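# Rotate large flashlight head to align dot ring

## Task

Turn the head of the big flashlight until the board's ring of dots lies between its two printed rings. At the end the board must be upright and the flashlight must rest motionless on the table, held in that state by nothing but itself, not by a gripper.

## Robot and tools

Robot: two arms, left_arm and right_arm, each with six joints and a parallel gripper. Objects must never leave the table. Arms must not strike or shove each other. Unexpected brief tugs on held parts or pushes on loose objects can happen.

Frame: every position in results is in one scene frame in metres. Origin is on the table surface midway between the arms, +z up, +x out across the table, and left_arm sits on the +y side. The names left and right do not refer to image sides. A gripper's fingers point along its own +z and close along its y. end_effector_position is the point between the pads, roughly 1 cm short of the tips; it can be off, more so at long reach. Orientation is end_effector_quat_wxyz.

Joint order (used in every row and every per-joint list): shoulder, elbow, wrist roll, wrist pitch, waist, wrist yaw. Rely on this order only.

Row layout: one flat list of 14 numbers covering both arms, each in [-1, 1]: left_arm's six joint numbers then its opening, then right_arm's six joint numbers then its opening. Always send all 14, even when one arm stays still. Joint numbers are scaled offsets, not poses: 1.0 equals 1.202 rad for waist, 1.258 shoulder, 1.238 elbow, 2.073 wrist pitch, 2.022 wrist yaw and 2.022 wrist roll. Opening is absolute: +1 fully open, -1 closed.

execute_actions(actions): a list of up to 15 actions; each action is a table of up to 15 rows, one row per 1/30 s step, and the last row is repeated to fill 15 steps. Joint offsets in every row are measured from the angles at the start of that action, not from the previous row; for a call's first action the base is the last reported angles. An empty list only returns state and images. Stated ranges (rad): waist -2.618 to 3.054, shoulder 0.000 to 3.142, elbow 0.000 to 3.142, wrist pitch -1.571 to 1.571, wrist yaw -1.571 to 1.571, wrist roll -2.094 to 2.094. True ends may differ by up to 0.036. An action requesting more than 0.036 rad beyond a limit is rejected for both arms; if the first action of a call fails this, or any action is malformed, nothing runs. Joints asked beyond their real end stop there, and the result then may print "joint sent to its limit" (its absence does not prove room remains).

move(target, speed, blocking): target is one 14-number row as above; its offsets count from the "Joint positions" of the latest result showing them. All joints follow paths finishing together, so grippers travel on curves; paths run 0.5 to 10 s and are cut off at 10 s. speed (rad/s, 0.01 to 2, default 0.5) caps the joint with the longest travel. Paths ignore obstacles and the other arm; faster moves and targets further beyond contact hit and press harder. Finger openings apply at the start. The extra "move:" line reports the ending (done, off_target, moving, held, fault), limits=held or limits=none, and each arm's joint furthest from target. With blocking=false the result comes after 0.5 s; until a result shows the move ended, call wait or stop before sending other motion.

wait(seconds): 0 to 10; arms keep their last command; returns early if a running move ends. stop(): brakes a running move (needs room; fingers continue). zoom_image(camera, region): region [x0, y0, x1, y1] in pixels, at most 504 by 504, of cam_high, cam_low, cam_left_wrist or cam_right_wrist (all 672x504; calibrations given in the original, fixed cameras may be off a few degrees and millimetres). finished_scene(scene): ends the current scene, given its number, and reports success; irreversible, so only call once the head is turned and everything is still.

Results: per-arm pose line; Joint positions and Joint velocities in joint order plus finger gap in metres (0.094 fully open); Joint targets the joints are currently driven toward; grip_measured on the command scale; joint torques; possible "joint command not followed", MOTOR HOT, FAULT or OVER-TEMPERATURE FAULT lines.

Motion limits: each step the target may lead the measured angle by at most 0.202 rad waist, 0.258 shoulder, 0.238 elbow, 0.573 wrist pitch, 0.522 wrist yaw and roll, and targets putting the gripper more than 70 mm from its measured spot are scaled back. Big offsets therefore take several actions; resend unfinished parts. Zero offsets can let an arm sag: resend offsets toward the wanted angles, then zeros.

Gripping: command about 0.03 below grip_measured for a firm hold, less for lighter. Readings may be off ~1 mm per gripper. Pads give roughly 50-62 N; thin parts under 2 mm get less. For the twist, hold the flashlight body with one arm and rotate the head with the other's wrist roll, regripping as needed, without dragging the flashlight or toppling the board. Release gently so nothing rolls.

Heat: holding loads warms motors; warning at 75 °C, 10 s stop at 90 °C, arm goes limp at 100 °C. Avoid long static heavy holds. The robot keeps running while you think.

Each tool is called after "Call:" in YAML: its name, and indented under it one key for each argument.

## Session

Call:
execute_actions:
  actions: []

Scene clock: 0.00 s.
left_arm: end_effector_position=(+0.2706, +0.2370, +0.1665) grip_measured=+1.000 end_effector_quat_wxyz=(+0.003, +0.614, +0.777, -0.140) | right_arm: end_effector_position=(+0.2693, -0.1895, +0.1710) grip_measured=+1.000 end_effector_quat_wxyz=(-0.007, +0.734, +0.679, +0.021)
Joint names: [shoulder, elbow, wrist roll, wrist pitch, waist, wrist yaw]
Joint positions: left_arm=[ 1.563  1.422  1.061 -1.53  -0.342  0.262  0.094] | right_arm=[ 1.612  1.518  1.893 -1.447  0.039 -0.031  0.094]
Joint velocities: left_arm=[ 0.007 -0.007 -0.022 -0.022 -0.012  0.066  0.   ] | right_arm=[-0.027  0.007 -0.081 -0.081  0.002  0.022  0.   ]
Joint torques (N m, as the arm reports them, + toward a larger angle): no reading
Motor temperatures (°C, as the motors report them): left_arm=[28 26 29 26 28 28] | right_arm=[29 28 25 28 27 27]
Joint targets: left_arm=[1.554 1.432 1.063 -1.531 -0.342 0.273] | right_arm=[1.604 1.526 1.893 -1.456 0.039 -0.026]

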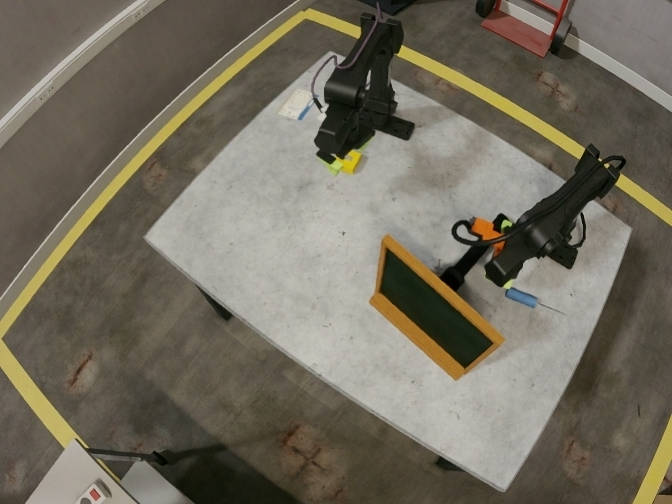

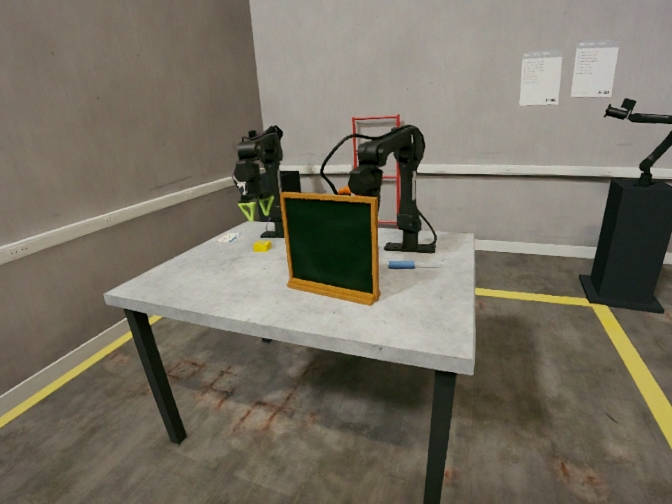

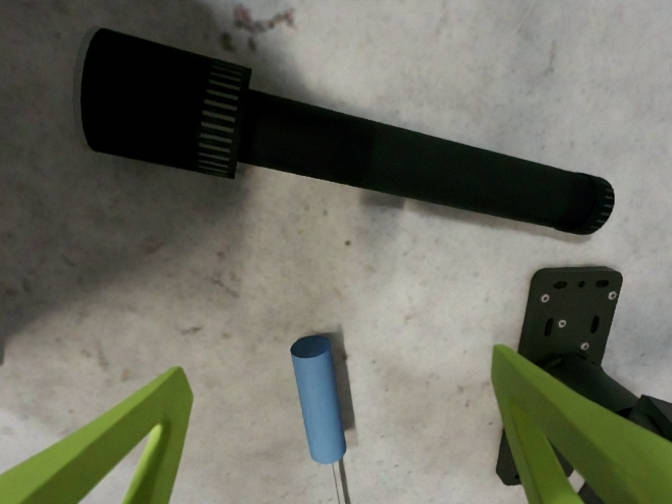

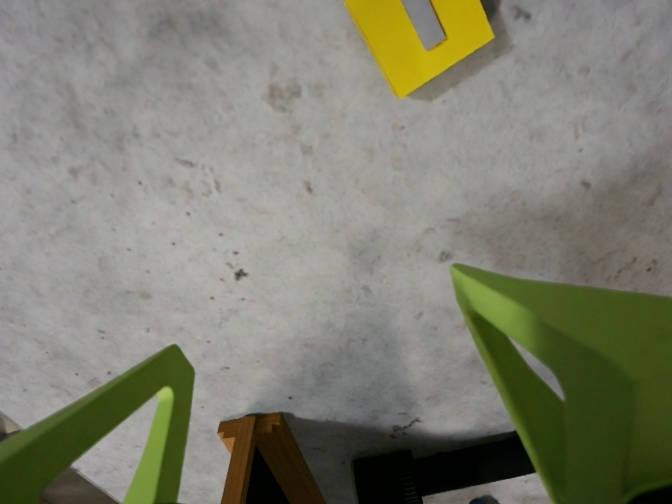

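Call:
move:
  target: [0,0,0,0,0,0,1, 0,0,0,0.217,0,-0.297,1]
  speed: 1.0

Scene clock: 121.53 s.
left_arm: end_effector_position=(+0.2708, +0.2375, +0.1663) grip_measured=+1.000 end_effector_quat_wxyz=(+0.003, +0.615, +0.777, -0.138) | right_arm: end_effector_position=(+0.3326, -0.0726, +0.2270) grip_measured=+1.000 end_effector_quat_wxyz=(-0.154, +0.632, +0.681, +0.336)
Joint names: [shoulder, elbow, wrist roll, wrist pitch, waist, wrist yaw]
Joint positions: left_arm=[ 1.563  1.422  1.061 -1.53  -0.342  0.259  0.094] | right_arm=[ 1.612  1.518  1.893 -1.009  0.039 -0.62   0.094]
Joint velocities: left_arm=[-0.012  0.002 -0.066 -0.037  0.007 -0.051  0.   ] | right_arm=[ 0.017  0.007 -0.081 -0.022  0.017 -0.037  0.   ]
Joint torques (N m, as the arm reports them, + toward a larger angle): left_arm=[-4.99  5.12 -0.01 -0.14  0.08  0.16] | right_arm=[-6.71  7.53  0.02  0.98  0.12 -0.43]
Motor temperatures (°C, as the motors report them): left_arm=[29 27 29 26 28 28] | right_arm=[32 32 25 28 27 27]
Joint targets: left_arm=[1.563 1.422 1.061 -1.530 -0.342 0.263] | right_arm=[1.612 1.518 1.893 -0.998 0.039 -0.632]
move: done; limits=none; left_arm: farthest joint: the wrist yaw, 0.003 radians from its target (0.000 radians at the start); right_arm: farthest joint: the wrist pitch, 0.012 radians from its target (0.450 radians at the start)
camera_calibration (this result's frames):
cam_left_wrist: T_world_to_cam=[[-0.980631, -0.0954073, 0.171056, 0.259531], [-0.0401552, 0.95272, 0.301183, -0.225024], [-0.191703, 0.288481, -0.938098, 0.258802], [0, 0, 0, 1]] pos_world=[0.295082, 0.164486, 0.266161]
cam_right_wrist: T_world_to_cam=[[-0.967717, 0.249491, -0.0357478, 0.338048], [0.0453373, 0.311836, 0.949054, -0.182072], [0.247927, 0.916795, -0.313081, 0.169114], [0, 0, 0, 1]] pos_world=[0.293462, -0.182606, 0.237827]

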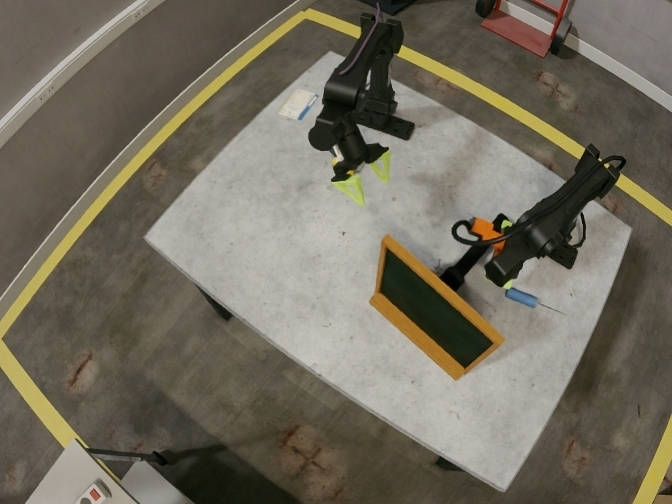

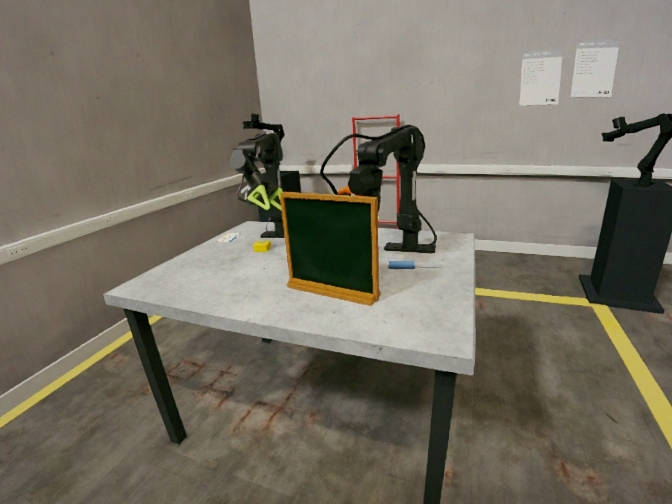

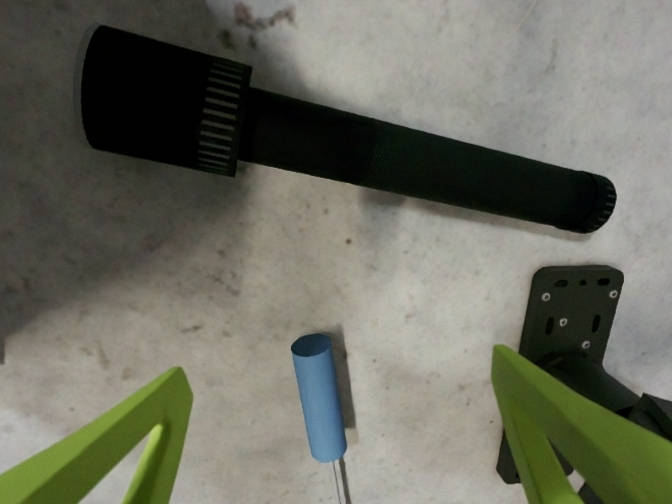

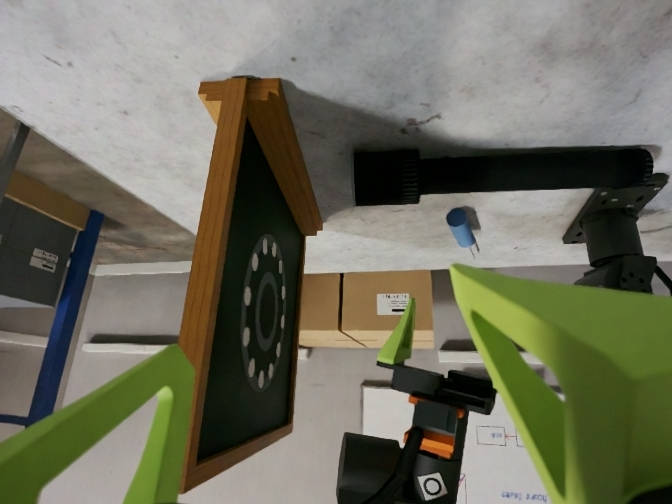

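Call:
zoom_image:
  camera: "cam_right_wrist"
  region: [160, 120, 460, 440]

Region (160, 120, 460, 440) of cam_right_wrist's 672x504 image, scaled by 1.575, with more detail than that image has; it fills the left 472 columns of this view, and the rest is white.

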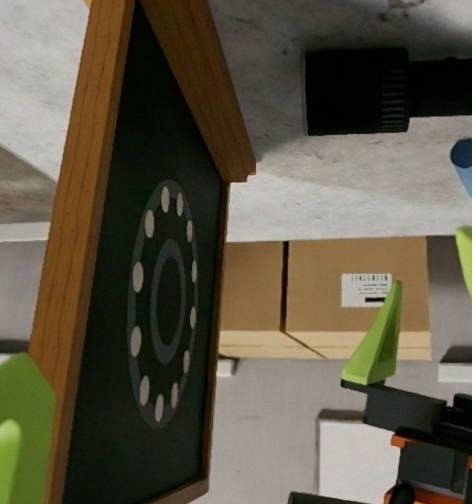

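Call:
move:
  target: [-0.099,-0.2826,-0.871,0.157,-0.442,-0.128,1, -0.288,-0.7415,-0.936,0.631,0.300,0.307,1]
  speed: 1.2

Scene clock: 220.93 s.
left_arm: end_effector_position=(+0.2096, +0.1803, +0.0970) grip_measured=+1.000 end_effector_quat_wxyz=(-0.015, +0.061, +0.998, +0.006) | right_arm: end_effector_position=(+0.3239, -0.0373, +0.1743) grip_measured=+1.000 end_effector_quat_wxyz=(+0.533, -0.242, +0.793, +0.170)
Joint names: [shoulder, elbow, wrist roll, wrist pitch, waist, wrist yaw]
Joint positions: left_arm=[ 1.464  1.082 -0.687 -1.219 -0.862  0.012  0.094] | right_arm=[ 1.272  0.609  0.009  0.278  0.391 -0.008  0.094]
Joint velocities: left_arm=[-0.007  0.017 -0.051  0.051 -0.007 -0.022  0.   ] | right_arm=[-0.002 -0.012  0.022 -0.022 -0.002 -0.007  0.   ]
Joint torques (N m, as the arm reports them, + toward a larger angle): left_arm=[-5.97  4.58 -0.1   0.21 -0.77 -0.13] | right_arm=[-5.73  7.13 -0.07  1.99  0.82  0.1 ]
Motor temperatures (°C, as the motors report them): left_arm=[29 27 29 26 28 28] | right_arm=[33 32 25 33 27 27]
Joint targets: left_arm=[1.439 1.072 -0.700 -1.204 -0.874 -0.000] | right_arm=[1.249 0.600 0.001 0.299 0.400 0.000]
move: off_target (left_arm, right_arm); limits=none; left_arm: farthest joint: the shoulder, 0.026 radians from its target (0.125 radians at the start); right_arm: farthest joint: the shoulder, 0.023 radians from its target (0.362 radians at the start)
camera_calibration (this result's frames):
cam_left_wrist: T_world_to_cam=[[-0.240221, -0.970382, -0.0255501, 0.227579], [-0.833313, 0.192646, 0.518147, 0.130118], [-0.497878, 0.145761, -0.85491, 0.280419], [0, 0, 0, 1]] pos_world=[0.302713, 0.154898, 0.178128]
cam_right_wrist: T_world_to_cam=[[0.42174, -0.857413, -0.294919, -0.127301], [-0.786555, -0.184146, -0.589424, 0.376397], [0.451072, 0.480554, -0.752065, 0.116808], [0, 0, 0, 1]] pos_world=[0.297056, -0.0959705, 0.272161]

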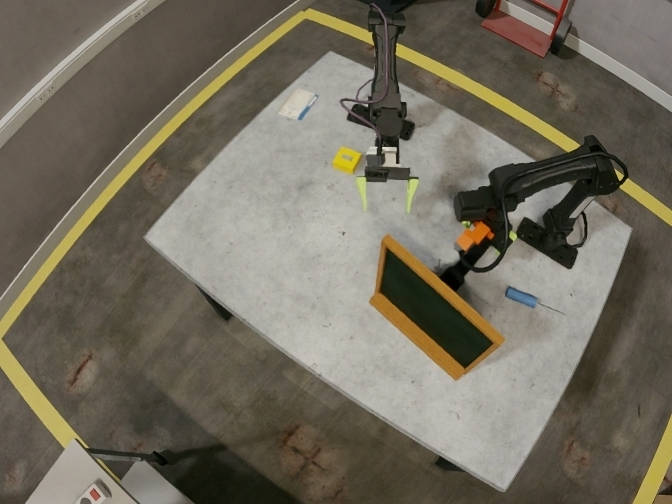

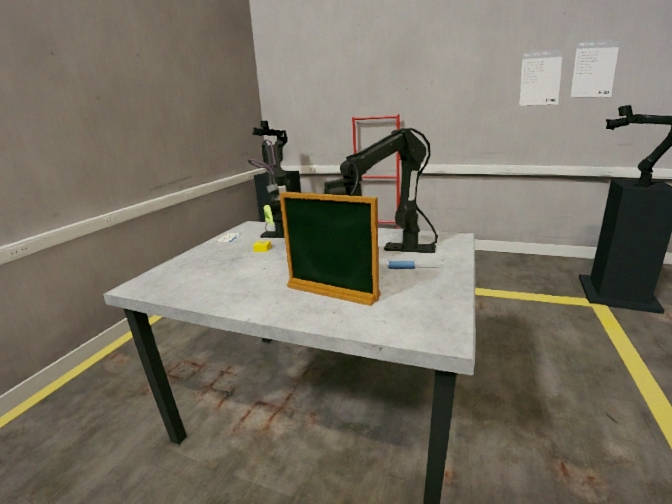

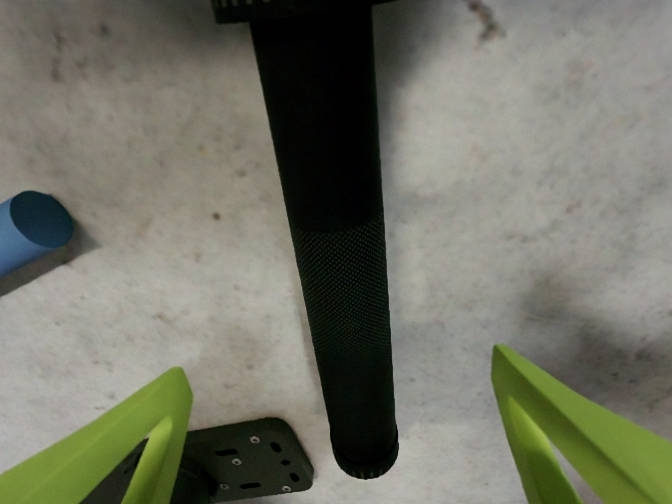

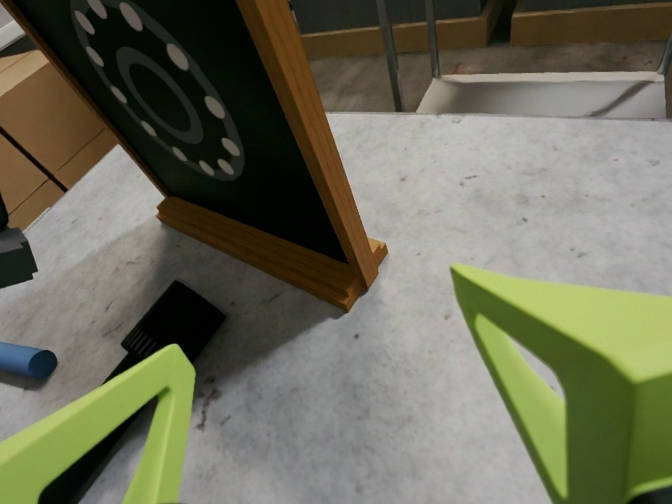

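Call:
move:
  target: [0.046,-0.1965,-0.006,0.168,0,-0.006,1, 0.263,-0.367,0,0.572,0,0,1]
  speed: 0.8

Scene clock: 231.63 s.
left_arm: end_effector_position=(+0.2132, +0.1767, +0.0290) grip_measured=+1.000 end_effector_quat_wxyz=(+0.002, +0.061, +0.998, -0.010) | right_arm: end_effector_position=(+0.2965, -0.0560, +0.1536) grip_measured=+1.000 end_effector_quat_wxyz=(+0.681, -0.205, +0.670, +0.215)
Joint names: [shoulder, elbow, wrist roll, wrist pitch, waist, wrist yaw]
Joint positions: left_arm=[ 1.516  0.847 -0.688 -0.886 -0.862  0.011  0.094] | right_arm=[ 1.594  0.169  0.009  1.445  0.391 -0.007  0.094]
Joint velocities: left_arm=[ 0.012  0.002 -0.037 -0.051  0.012 -0.022  0.   ] | right_arm=[-0.002  0.007  0.051 -0.007 -0.012 -0.022  0.   ]
Joint torques (N m, as the arm reports them, + toward a larger angle): left_arm=[-4.08  4.28 -0.1   0.28  0.07 -0.13] | right_arm=[-3.31  3.66  0.01  1.98  0.05  0.02]
Motor temperatures (°C, as the motors report them): left_arm=[29 27 29 26 28 28] | right_arm=[32 32 25 36 27 27]
Joint targets: left_arm=[1.522 0.838 -0.699 -0.871 -0.862 -0.001] | right_arm=[1.603 0.155 0.009 1.464 0.391 -0.008]
move: done; limits=none; left_arm: farthest joint: the wrist pitch, 0.015 radians from its target (0.348 radians at the start); right_arm: farthest joint: the wrist pitch, 0.019 radians from its target (1.185 radians at the start)
camera_calibration (this result's frames):
cam_left_wrist: T_world_to_cam=[[-0.239419, -0.970916, -0.000765142, 0.222389], [-0.850004, 0.209223, 0.483445, 0.170741], [-0.469224, 0.116396, -0.875375, 0.224305], [0, 0, 0, 1]] pos_world=[0.303624, 0.154089, 0.113977]
cam_right_wrist: T_world_to_cam=[[0.526152, -0.786707, -0.322887, -0.16055], [-0.544687, -0.0201864, -0.838396, 0.314941], [0.653055, 0.616996, -0.43913, 0.0223063], [0, 0, 0, 1]] pos_world=[0.241451, -0.133711, 0.222001]

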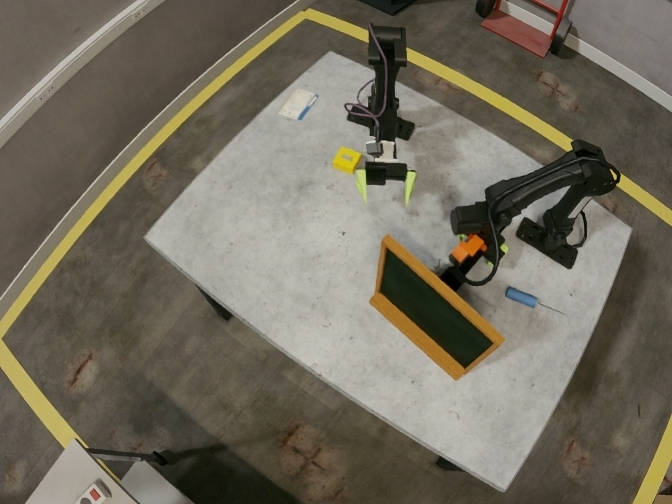

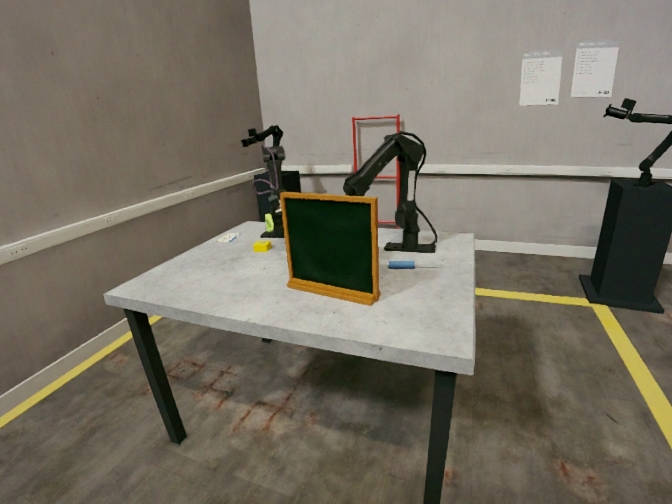

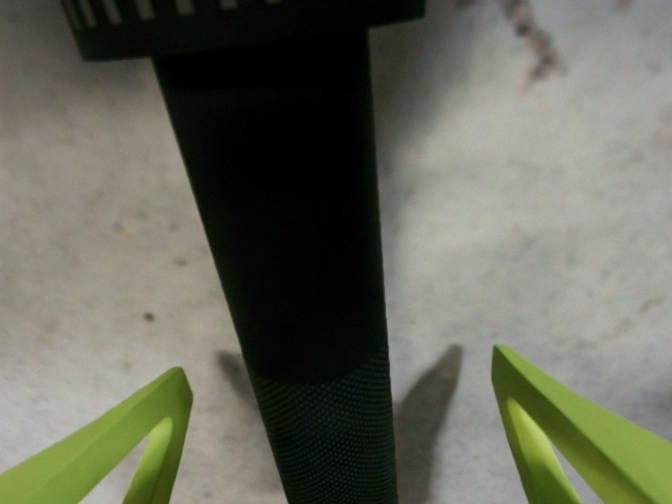

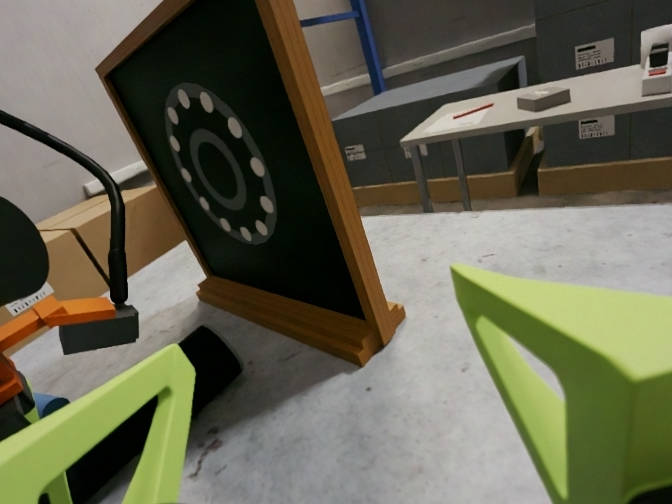

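Call:
execute_actions:
  actions:
    - [[0.004,-0.01,-0.005,0.01,0,-0.005,0.6, 0.007,-0.011,0,0.009,0,0,1],[0.004,-0.02,-0.005,0.015,0,-0.005,0.6, 0.007,-0.011,0,0.009,0,0,1],[0.004,-0.03,-0.005,0.021,0,-0.005,0.5, 0.007,-0.011,0,0.009,0,0,1]]
    - [[0,0,0,0,0,0,0.2,0,0,0,0,0,0,1],[0,0,0,0,0,0,0.15,0,0,0,0,0,0,1],[0,0,0,0,0,0,0.1,0,0,0,0,0,0,1],[0,0,0,0,0,0,0.05,0,0,0,0,0,0,1],[0,0,0,0,0,0,0.0,0,0,0,0,0,0,1],[0,0,0,0,0,0,-0.05,0,0,0,0,0,0,1],[0,0,0,0,0,0,-0.1,0,0,0,0,0,0,1],[0,0,0,0,0,0,-0.13,0,0,0,0,0,0,1],[0,0,0,0,0,0,-0.16,0,0,0,0,0,0,1],[0,0,0,0,0,0,-0.19,0,0,0,0,0,0,1],[0,0,0,0,0,0,-0.22,0,0,0,0,0,0,1]]
    - [[0,0,0,0,0,0,-0.22,0,0,0,0,0,0,1]]

Scene clock: 245.70 s.
left_arm: end_effector_position=(+0.2106, +0.1795, +0.0223) grip_measured=-0.205 end_effector_quat_wxyz=(+0.001, +0.061, +0.998, -0.008) | right_arm: end_effector_position=(+0.2965, -0.0560, +0.1537) grip_measured=+1.000 end_effector_quat_wxyz=(+0.681, -0.205, +0.669, +0.215)
Joint names: [shoulder, elbow, wrist roll, wrist pitch, waist, wrist yaw]
Joint positions: left_arm=[ 1.516  0.818 -0.688 -0.859 -0.862  0.01   0.037] | right_arm=[ 1.594  0.169  0.009  1.445  0.391 -0.007  0.094]
Joint velocities: left_arm=[-0.007 -0.007 -0.095  0.022  0.002  0.066  0.   ] | right_arm=[-0.007 -0.002  0.066 -0.037  0.002 -0.051  0.   ]
Joint torques (N m, as the arm reports them, + toward a larger angle): left_arm=[-4.34  4.86 -0.02  0.11  0.04 -0.02] | right_arm=[-4.01  4.83  0.    1.78  0.03  0.03]
Motor temperatures (°C, as the motors report them): left_arm=[29 27 29 26 28 28] | right_arm=[32 32 25 38 27 27]
Joint targets: left_arm=[1.516 0.818 -0.688 -0.859 -0.862 0.010] | right_arm=[1.594 0.169 0.009 1.445 0.391 -0.007]
camera_calibration (this result's frames):
cam_left_wrist: T_world_to_cam=[[-0.239416, -0.970914, -0.00252338, 0.224545], [-0.849247, 0.208154, 0.485233, 0.171173], [-0.470594, 0.118316, -0.874381, 0.21681], [0, 0, 0, 1]] pos_world=[0.301158, 0.156732, 0.107083]
cam_right_wrist: T_world_to_cam=[[0.526254, -0.786638, -0.322889, -0.160546], [-0.544422, -0.0200068, -0.838573, 0.314978], [0.653193, 0.61709, -0.438792, 0.0222617], [0, 0, 0, 1]] pos_world=[0.241428, -0.133727, 0.222062]

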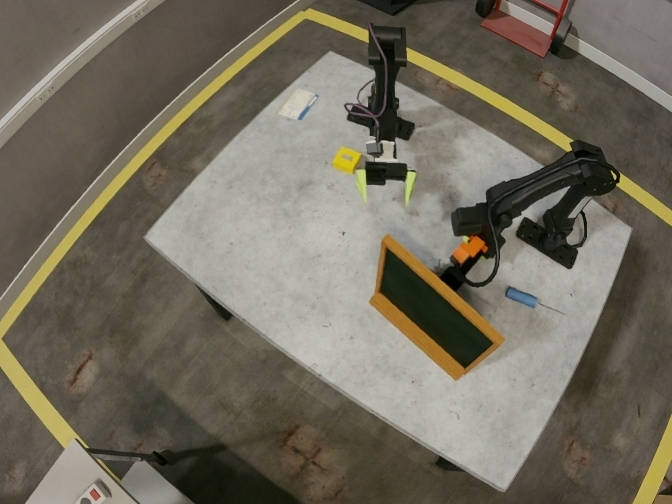

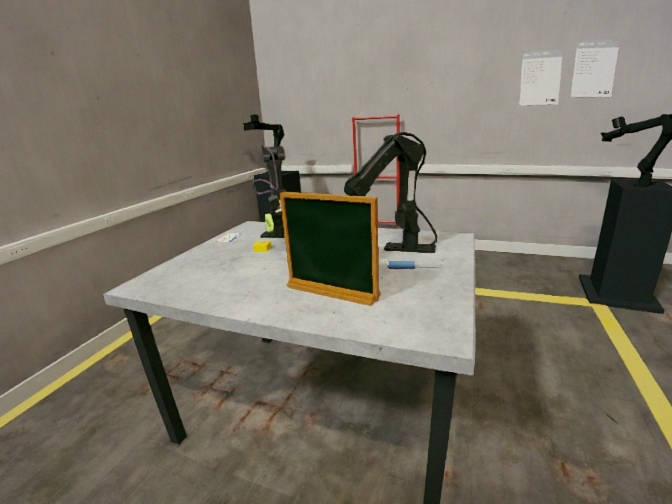

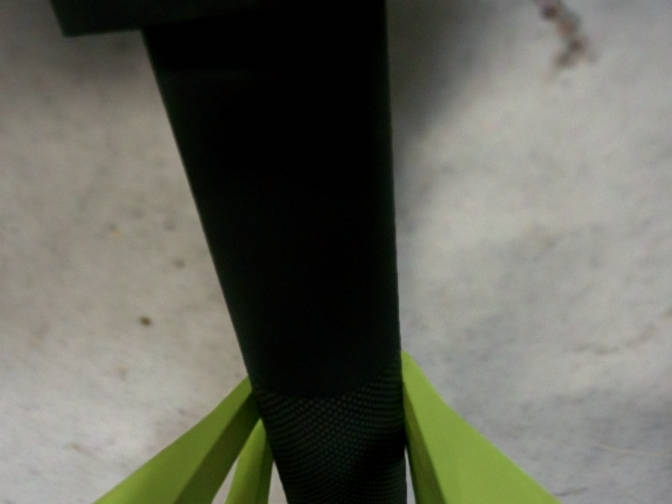

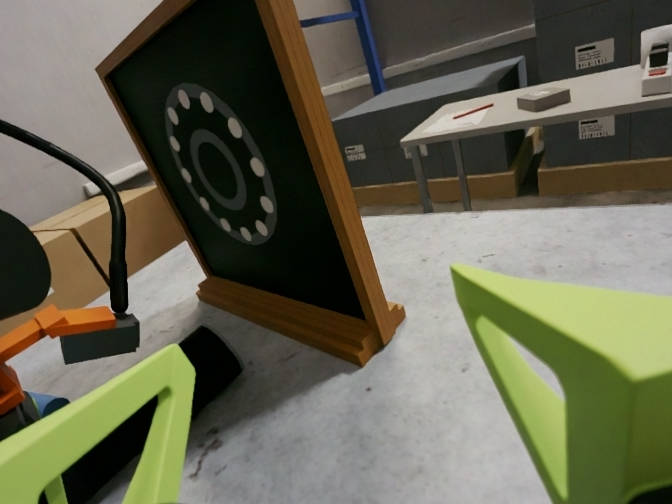

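Call:
move:
  target: [-0.082,0.374,0,-0.268,0,-0.004,-0.26, 0.006,-0.008,0,0.008,0,0,1]
  speed: 0.5

Scene clock: 252.43 s.
left_arm: end_effector_position=(+0.2075, +0.1827, +0.1386) grip_measured=-0.214 end_effector_quat_wxyz=(-0.018, +0.061, +0.998, +0.009) | right_arm: end_effector_position=(+0.2965, -0.0560, +0.1537) grip_measured=+1.000 end_effector_quat_wxyz=(+0.681, -0.205, +0.669, +0.215)
Joint names: [shoulder, elbow, wrist roll, wrist pitch, waist, wrist yaw]
Joint positions: left_arm=[ 1.45   1.234 -0.688 -1.393 -0.862  0.01   0.037] | right_arm=[ 1.594  0.169  0.009  1.445  0.391 -0.007  0.094]
Joint velocities: left_arm=[ 0.017  0.007 -0.051 -0.066 -0.007 -0.051  0.   ] | right_arm=[-0.022 -0.007 -0.022 -0.037  0.012 -0.066  0.   ]
Joint torques (N m, as the arm reports them, + toward a larger angle): left_arm=[-6.67  8.55 -0.02 -0.25  0.07 -0.1 ] | right_arm=[-3.45  3.91  0.01  1.96  0.01  0.05]
Motor temperatures (°C, as the motors report them): left_arm=[29 28 29 26 28 28] | right_arm=[32 31 25 38 27 27]
Joint targets: left_arm=[1.413 1.281 -0.688 -1.415 -0.862 0.002] | right_arm=[1.602 0.159 0.009 1.462 0.391 -0.007]
move: off_target (left_arm); limits=none; left_arm: farthest joint: the elbow, 0.047 radians from its target (0.463 radians at the start); right_arm: farthest joint: the wrist pitch, 0.017 radians from its target (0.017 radians at the start)
camera_calibration (this result's frames):
cam_left_wrist: T_world_to_cam=[[-0.240006, -0.970295, -0.0304208, 0.231106], [-0.831212, 0.189213, 0.522767, 0.106], [-0.501482, 0.150753, -0.851933, 0.314017], [0, 0, 0, 1]] pos_world=[0.30105, 0.156845, 0.219138]
cam_right_wrist: T_world_to_cam=[[0.526254, -0.786638, -0.322889, -0.160546], [-0.544422, -0.0200068, -0.838573, 0.314978], [0.653193, 0.61709, -0.438792, 0.0222617], [0, 0, 0, 1]] pos_world=[0.241428, -0.133727, 0.222062]

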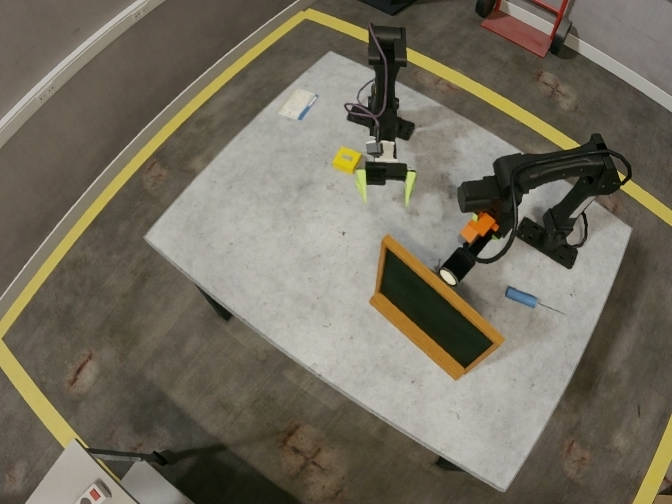

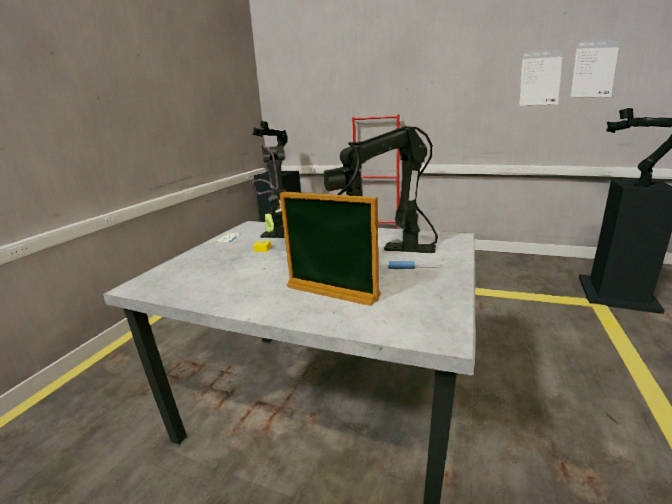

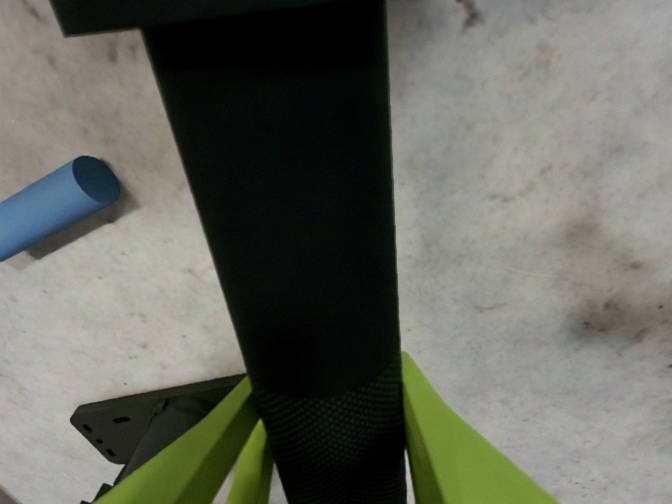

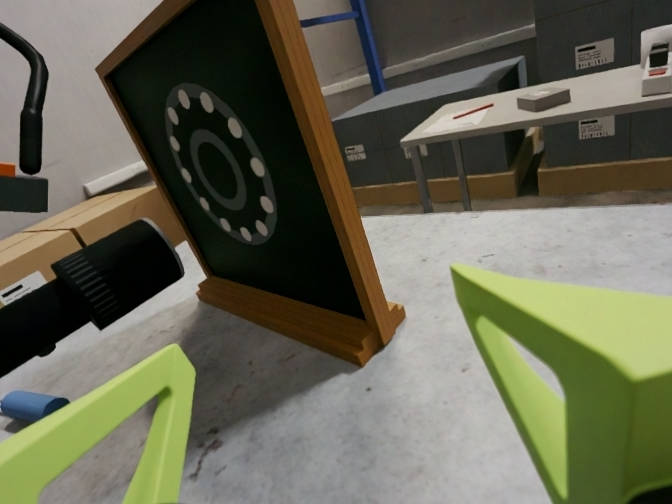

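Call:
move:
  target: [-0.03,0.061,1.0,0,0.351,-0.004,-0.26, 0.006,-0.008,0,0.008,0,0,1]
  speed: 0.9

Call:
move:
  target: [-0.03,0.04,0.17,0,0.008,0,-0.26, 0.006,-0.008,0,0.008,0.416,0,1]
  speed: 0.5

Scene clock: 268.73 s.
left_arm: end_effector_position=(+0.2679, +0.2587, +0.1411) grip_measured=-0.214 end_effector_quat_wxyz=(-0.011, +0.758, +0.652, -0.007) | right_arm: end_effector_position=(+0.2965, -0.0560, +0.1537) grip_measured=+1.000 end_effector_quat_wxyz=(+0.681, -0.205, +0.669, +0.215)
Joint names: [shoulder, elbow, wrist roll, wrist pitch, waist, wrist yaw]
Joint positions: left_arm=[ 1.463  1.256  1.322 -1.39  -0.452  0.002  0.037] | right_arm=[ 1.594  0.169  0.009  1.445  0.391 -0.007  0.094]
Joint velocities: left_arm=[ 0.017  0.002 -0.007 -0.051 -0.007  0.007  0.   ] | right_arm=[-0.022  0.002  0.022  0.022 -0.012  0.051  0.   ]
Joint torques (N m, as the arm reports them, + toward a larger angle): left_arm=[-7.91  8.87  0.12 -0.02  0.85 -0.04] | right_arm=[-3.39  3.99  0.04  1.97  0.1   0.01]
Motor temperatures (°C, as the motors report them): left_arm=[30 29 29 26 28 28] | right_arm=[31 31 25 40 27 27]
Joint targets: left_arm=[1.412 1.309 1.334 -1.393 -0.440 0.002] | right_arm=[1.602 0.159 0.009 1.462 0.391 -0.007]
move: off_target (left_arm); limits=none; left_arm: farthest joint: the elbow, 0.053 radians from its target (0.076 radians at the start); right_arm: farthest joint: the wrist pitch, 0.017 radians from its target (0.017 radians at the start)
camera_calibration (this result's frames):
cam_left_wrist: T_world_to_cam=[[-0.963824, 0.266441, 0.00730246, 0.188035], [0.235491, 0.838393, 0.49157, -0.308815], [0.124852, 0.475506, -0.870808, 0.0858397], [0, 0, 0, 1]] pos_world=[0.243238, 0.167991, 0.225181]
cam_right_wrist: T_world_to_cam=[[0.526254, -0.786638, -0.322889, -0.160546], [-0.544422, -0.0200068, -0.838573, 0.314978], [0.653193, 0.61709, -0.438792, 0.0222617], [0, 0, 0, 1]] pos_world=[0.241428, -0.133727, 0.222062]

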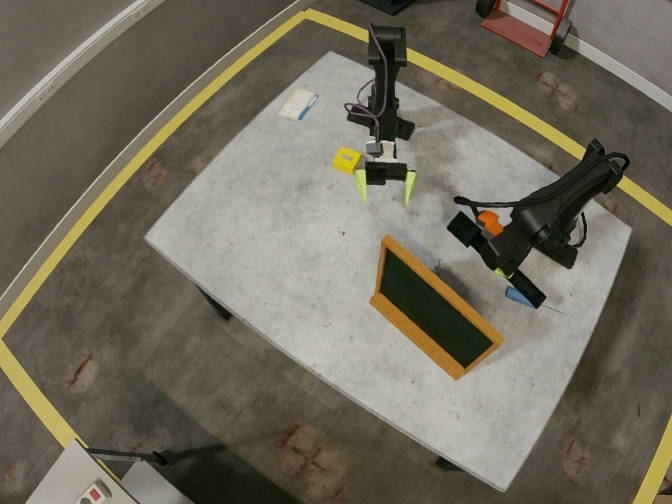

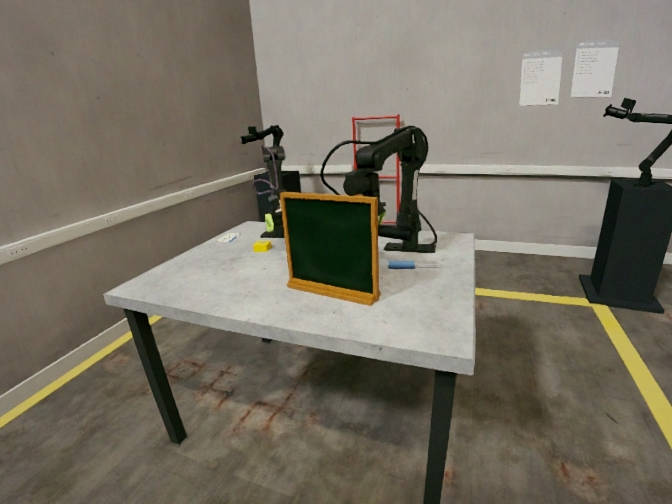

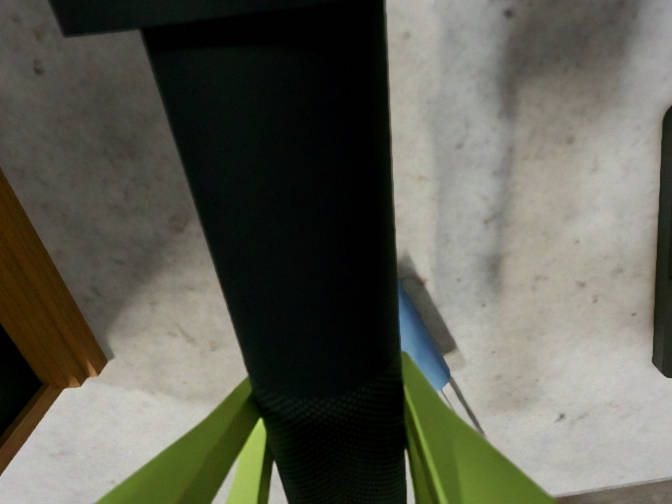

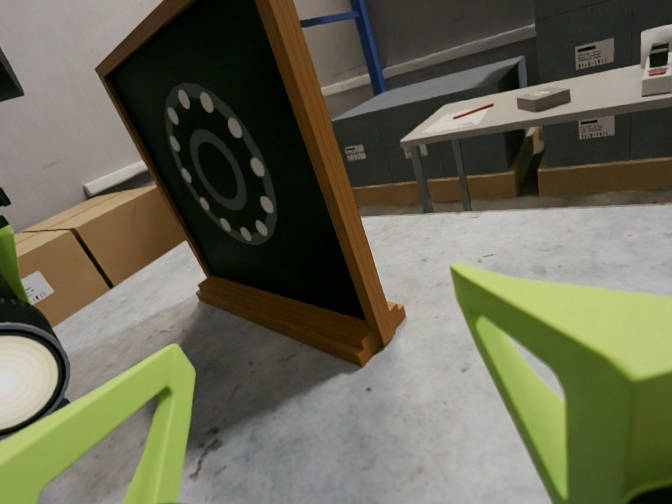

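Scene clock: 270.47 s.
left_arm: end_effector_position=(+0.2668, +0.2591, +0.1363) grip_measured=-0.214 end_effector_quat_wxyz=(-0.017, +0.855, +0.518, -0.013) | right_arm: end_effector_position=(+0.1613, +0.0631, +0.1537) grip_measured=+1.000 end_effector_quat_wxyz=(+0.608, -0.362, +0.599, +0.374)
Joint names: [shoulder, elbow, wrist roll, wrist pitch, waist, wrist yaw]
Joint positions: left_arm=[ 1.475  1.246  1.653 -1.386 -0.452  0.002  0.037] | right_arm=[ 1.594  0.169  0.009  1.445  0.883 -0.007  0.094]
Joint velocities: left_arm=[ 0.007  0.007  0.022 -0.037 -0.002 -0.007 -0.   ] | right_arm=[-0.002  0.007 -0.022 -0.007 -0.017 -0.022  0.   ]
Joint torques (N m, as the arm reports them, + toward a larger angle): left_arm=[-7.81  9.33  0.08 -0.07  0.76 -0.01] | right_arm=[-3.44  3.96  0.04  1.97  0.64  0.01]
Motor temperatures (°C, as the motors report them): left_arm=[30 29 29 26 28 28] | right_arm=[31 31 25 40 27 27]
Joint targets: left_arm=[1.426 1.306 1.665 -1.390 -0.442 0.002] | right_arm=[1.602 0.159 0.009 1.462 0.891 -0.007]
move: off_target (left_arm); limits=none; left_arm: farthest joint: the elbow, 0.059 radians from its target (0.049 radians at the start); right_arm: farthest joint: the wrist pitch, 0.017 radians from its target (0.017 radians at the start)
camera_calibration (this result's frames):
cam_left_wrist: T_world_to_cam=[[-0.824657, 0.565175, 0.0227659, 0.0702831], [0.504604, 0.716897, 0.481075, -0.345456], [0.255571, 0.40821, -0.876384, 0.0648546], [0, 0, 0, 1]] pos_world=[0.215703, 0.18146, 0.221428]
cam_right_wrist: T_world_to_cam=[[0.835478, -0.444651, -0.322896, -0.067176], [-0.470374, -0.274859, -0.83857, 0.247902], [0.28412, 0.85249, -0.438791, 0.081746], [0, 0, 0, 1]] pos_world=[0.149505, -0.0314193, 0.222062]

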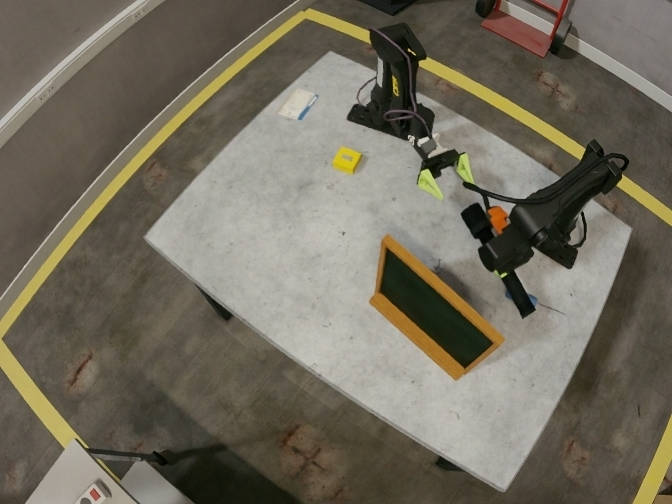

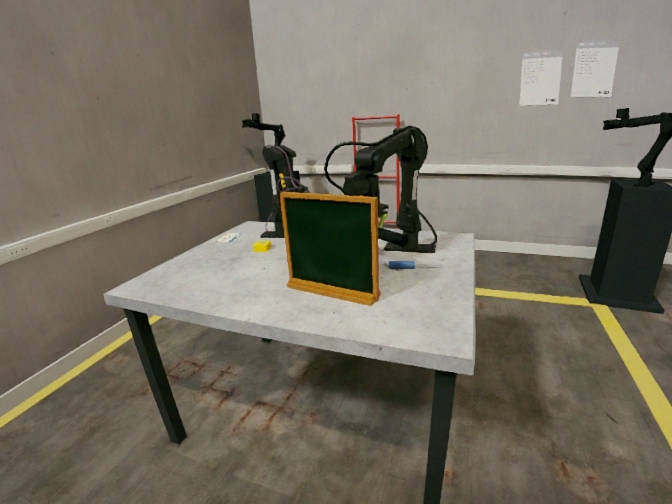

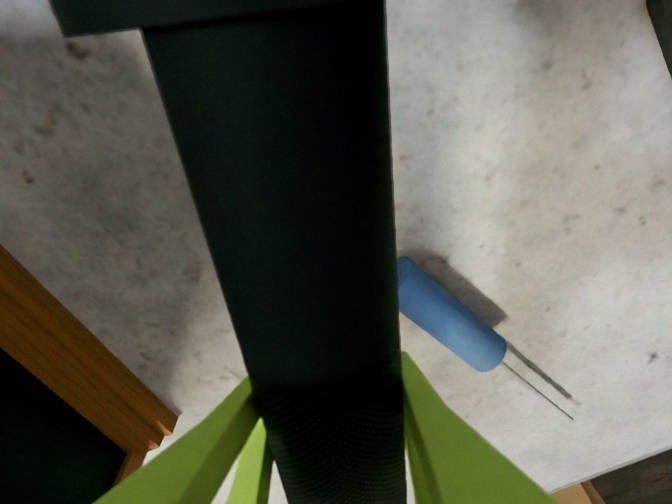

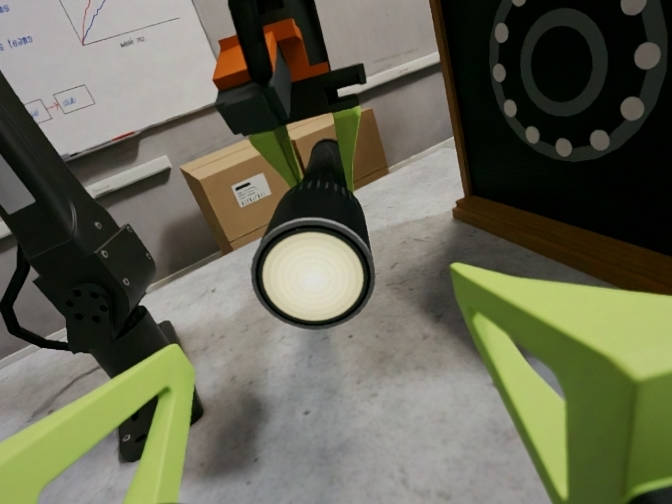

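Call:
move:
  target: [-0.05,0.058,0.006,-0.002,0.008,0,-0.26, 0.201,0.252,0,-0.05,0.017,0.003,1]
  speed: 0.3

Scene clock: 295.53 s.
left_arm: end_effector_position=(+0.2722, +0.2569, +0.1461) grip_measured=-0.215 end_effector_quat_wxyz=(+0.002, +0.855, +0.518, +0.001) | right_arm: end_effector_position=(+0.1910, +0.1303, +0.1365) grip_measured=+1.000 end_effector_quat_wxyz=(+0.592, -0.374, +0.612, +0.369)
Joint names: [shoulder, elbow, wrist roll, wrist pitch, waist, wrist yaw]
Joint positions: left_arm=[ 1.453  1.267  1.654 -1.381 -0.452  0.002  0.037] | right_arm=[ 1.84   0.455  0.009  1.357  0.894 -0.007  0.094]
Joint velocities: left_arm=[ 0.002  0.012 -0.081  0.007  0.012 -0.022 -0.   ] | right_arm=[-0.002 -0.017  0.022 -0.007  0.007 -0.081  0.   ]
Joint torques (N m, as the arm reports them, + toward a larger angle): left_arm=[-7.09  8.79  0.07 -0.01  0.65 -0.01] | right_arm=[-5.93  7.42 -0.01  1.61  0.75  0.09]
Motor temperatures (°C, as the motors report them): left_arm=[31 30 29 26 28 28] | right_arm=[31 31 25 42 27 27]
Joint targets: left_arm=[1.412 1.318 1.665 -1.390 -0.442 0.002] | right_arm=[1.847 0.481 0.009 1.341 0.904 -0.001]
move: off_target (left_arm, right_arm); limits=none; left_arm: farthest joint: the elbow, 0.050 radians from its target (0.071 radians at the start); right_arm: farthest joint: the elbow, 0.026 radians from its target (0.312 radians at the start)
camera_calibration (this result's frames):
cam_left_wrist: T_world_to_cam=[[-0.824208, 0.565797, -0.0235777, 0.082223], [0.484007, 0.725454, 0.489341, -0.349067], [0.293972, 0.391907, -0.871774, 0.0660941], [0, 0, 0, 1]] pos_world=[0.21729, 0.180808, 0.23037]
cam_right_wrist: T_world_to_cam=[[0.83342, -0.44898, -0.322224, -0.0667391], [-0.485066, -0.314919, -0.815804, 0.270854], [0.264805, 0.836208, -0.480245, 0.0198928], [0, 0, 0, 1]] pos_world=[0.181736, 0.0386983, 0.209013]

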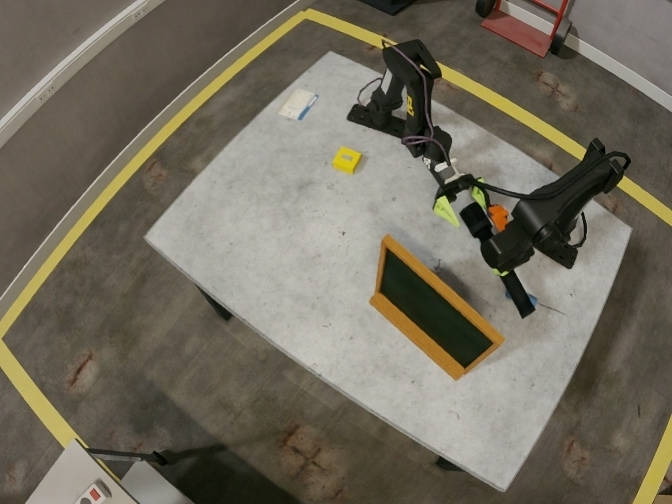

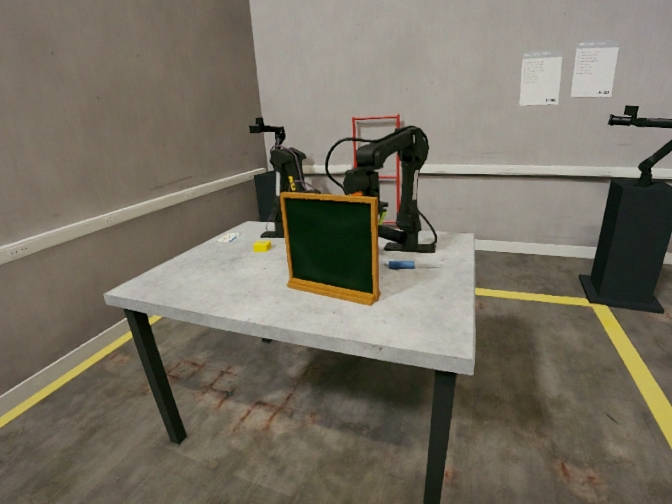

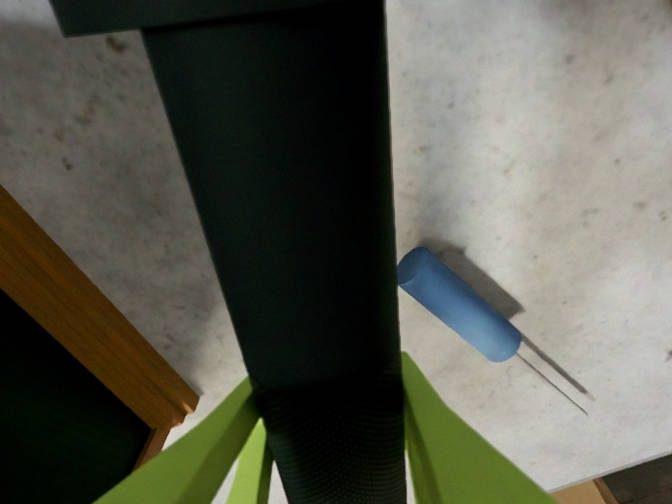

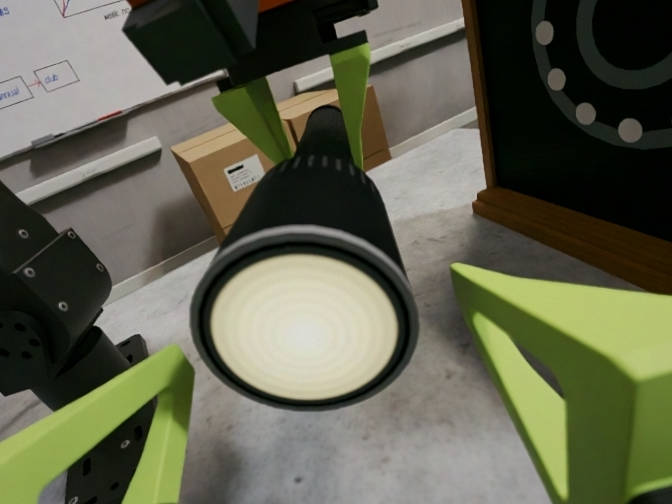

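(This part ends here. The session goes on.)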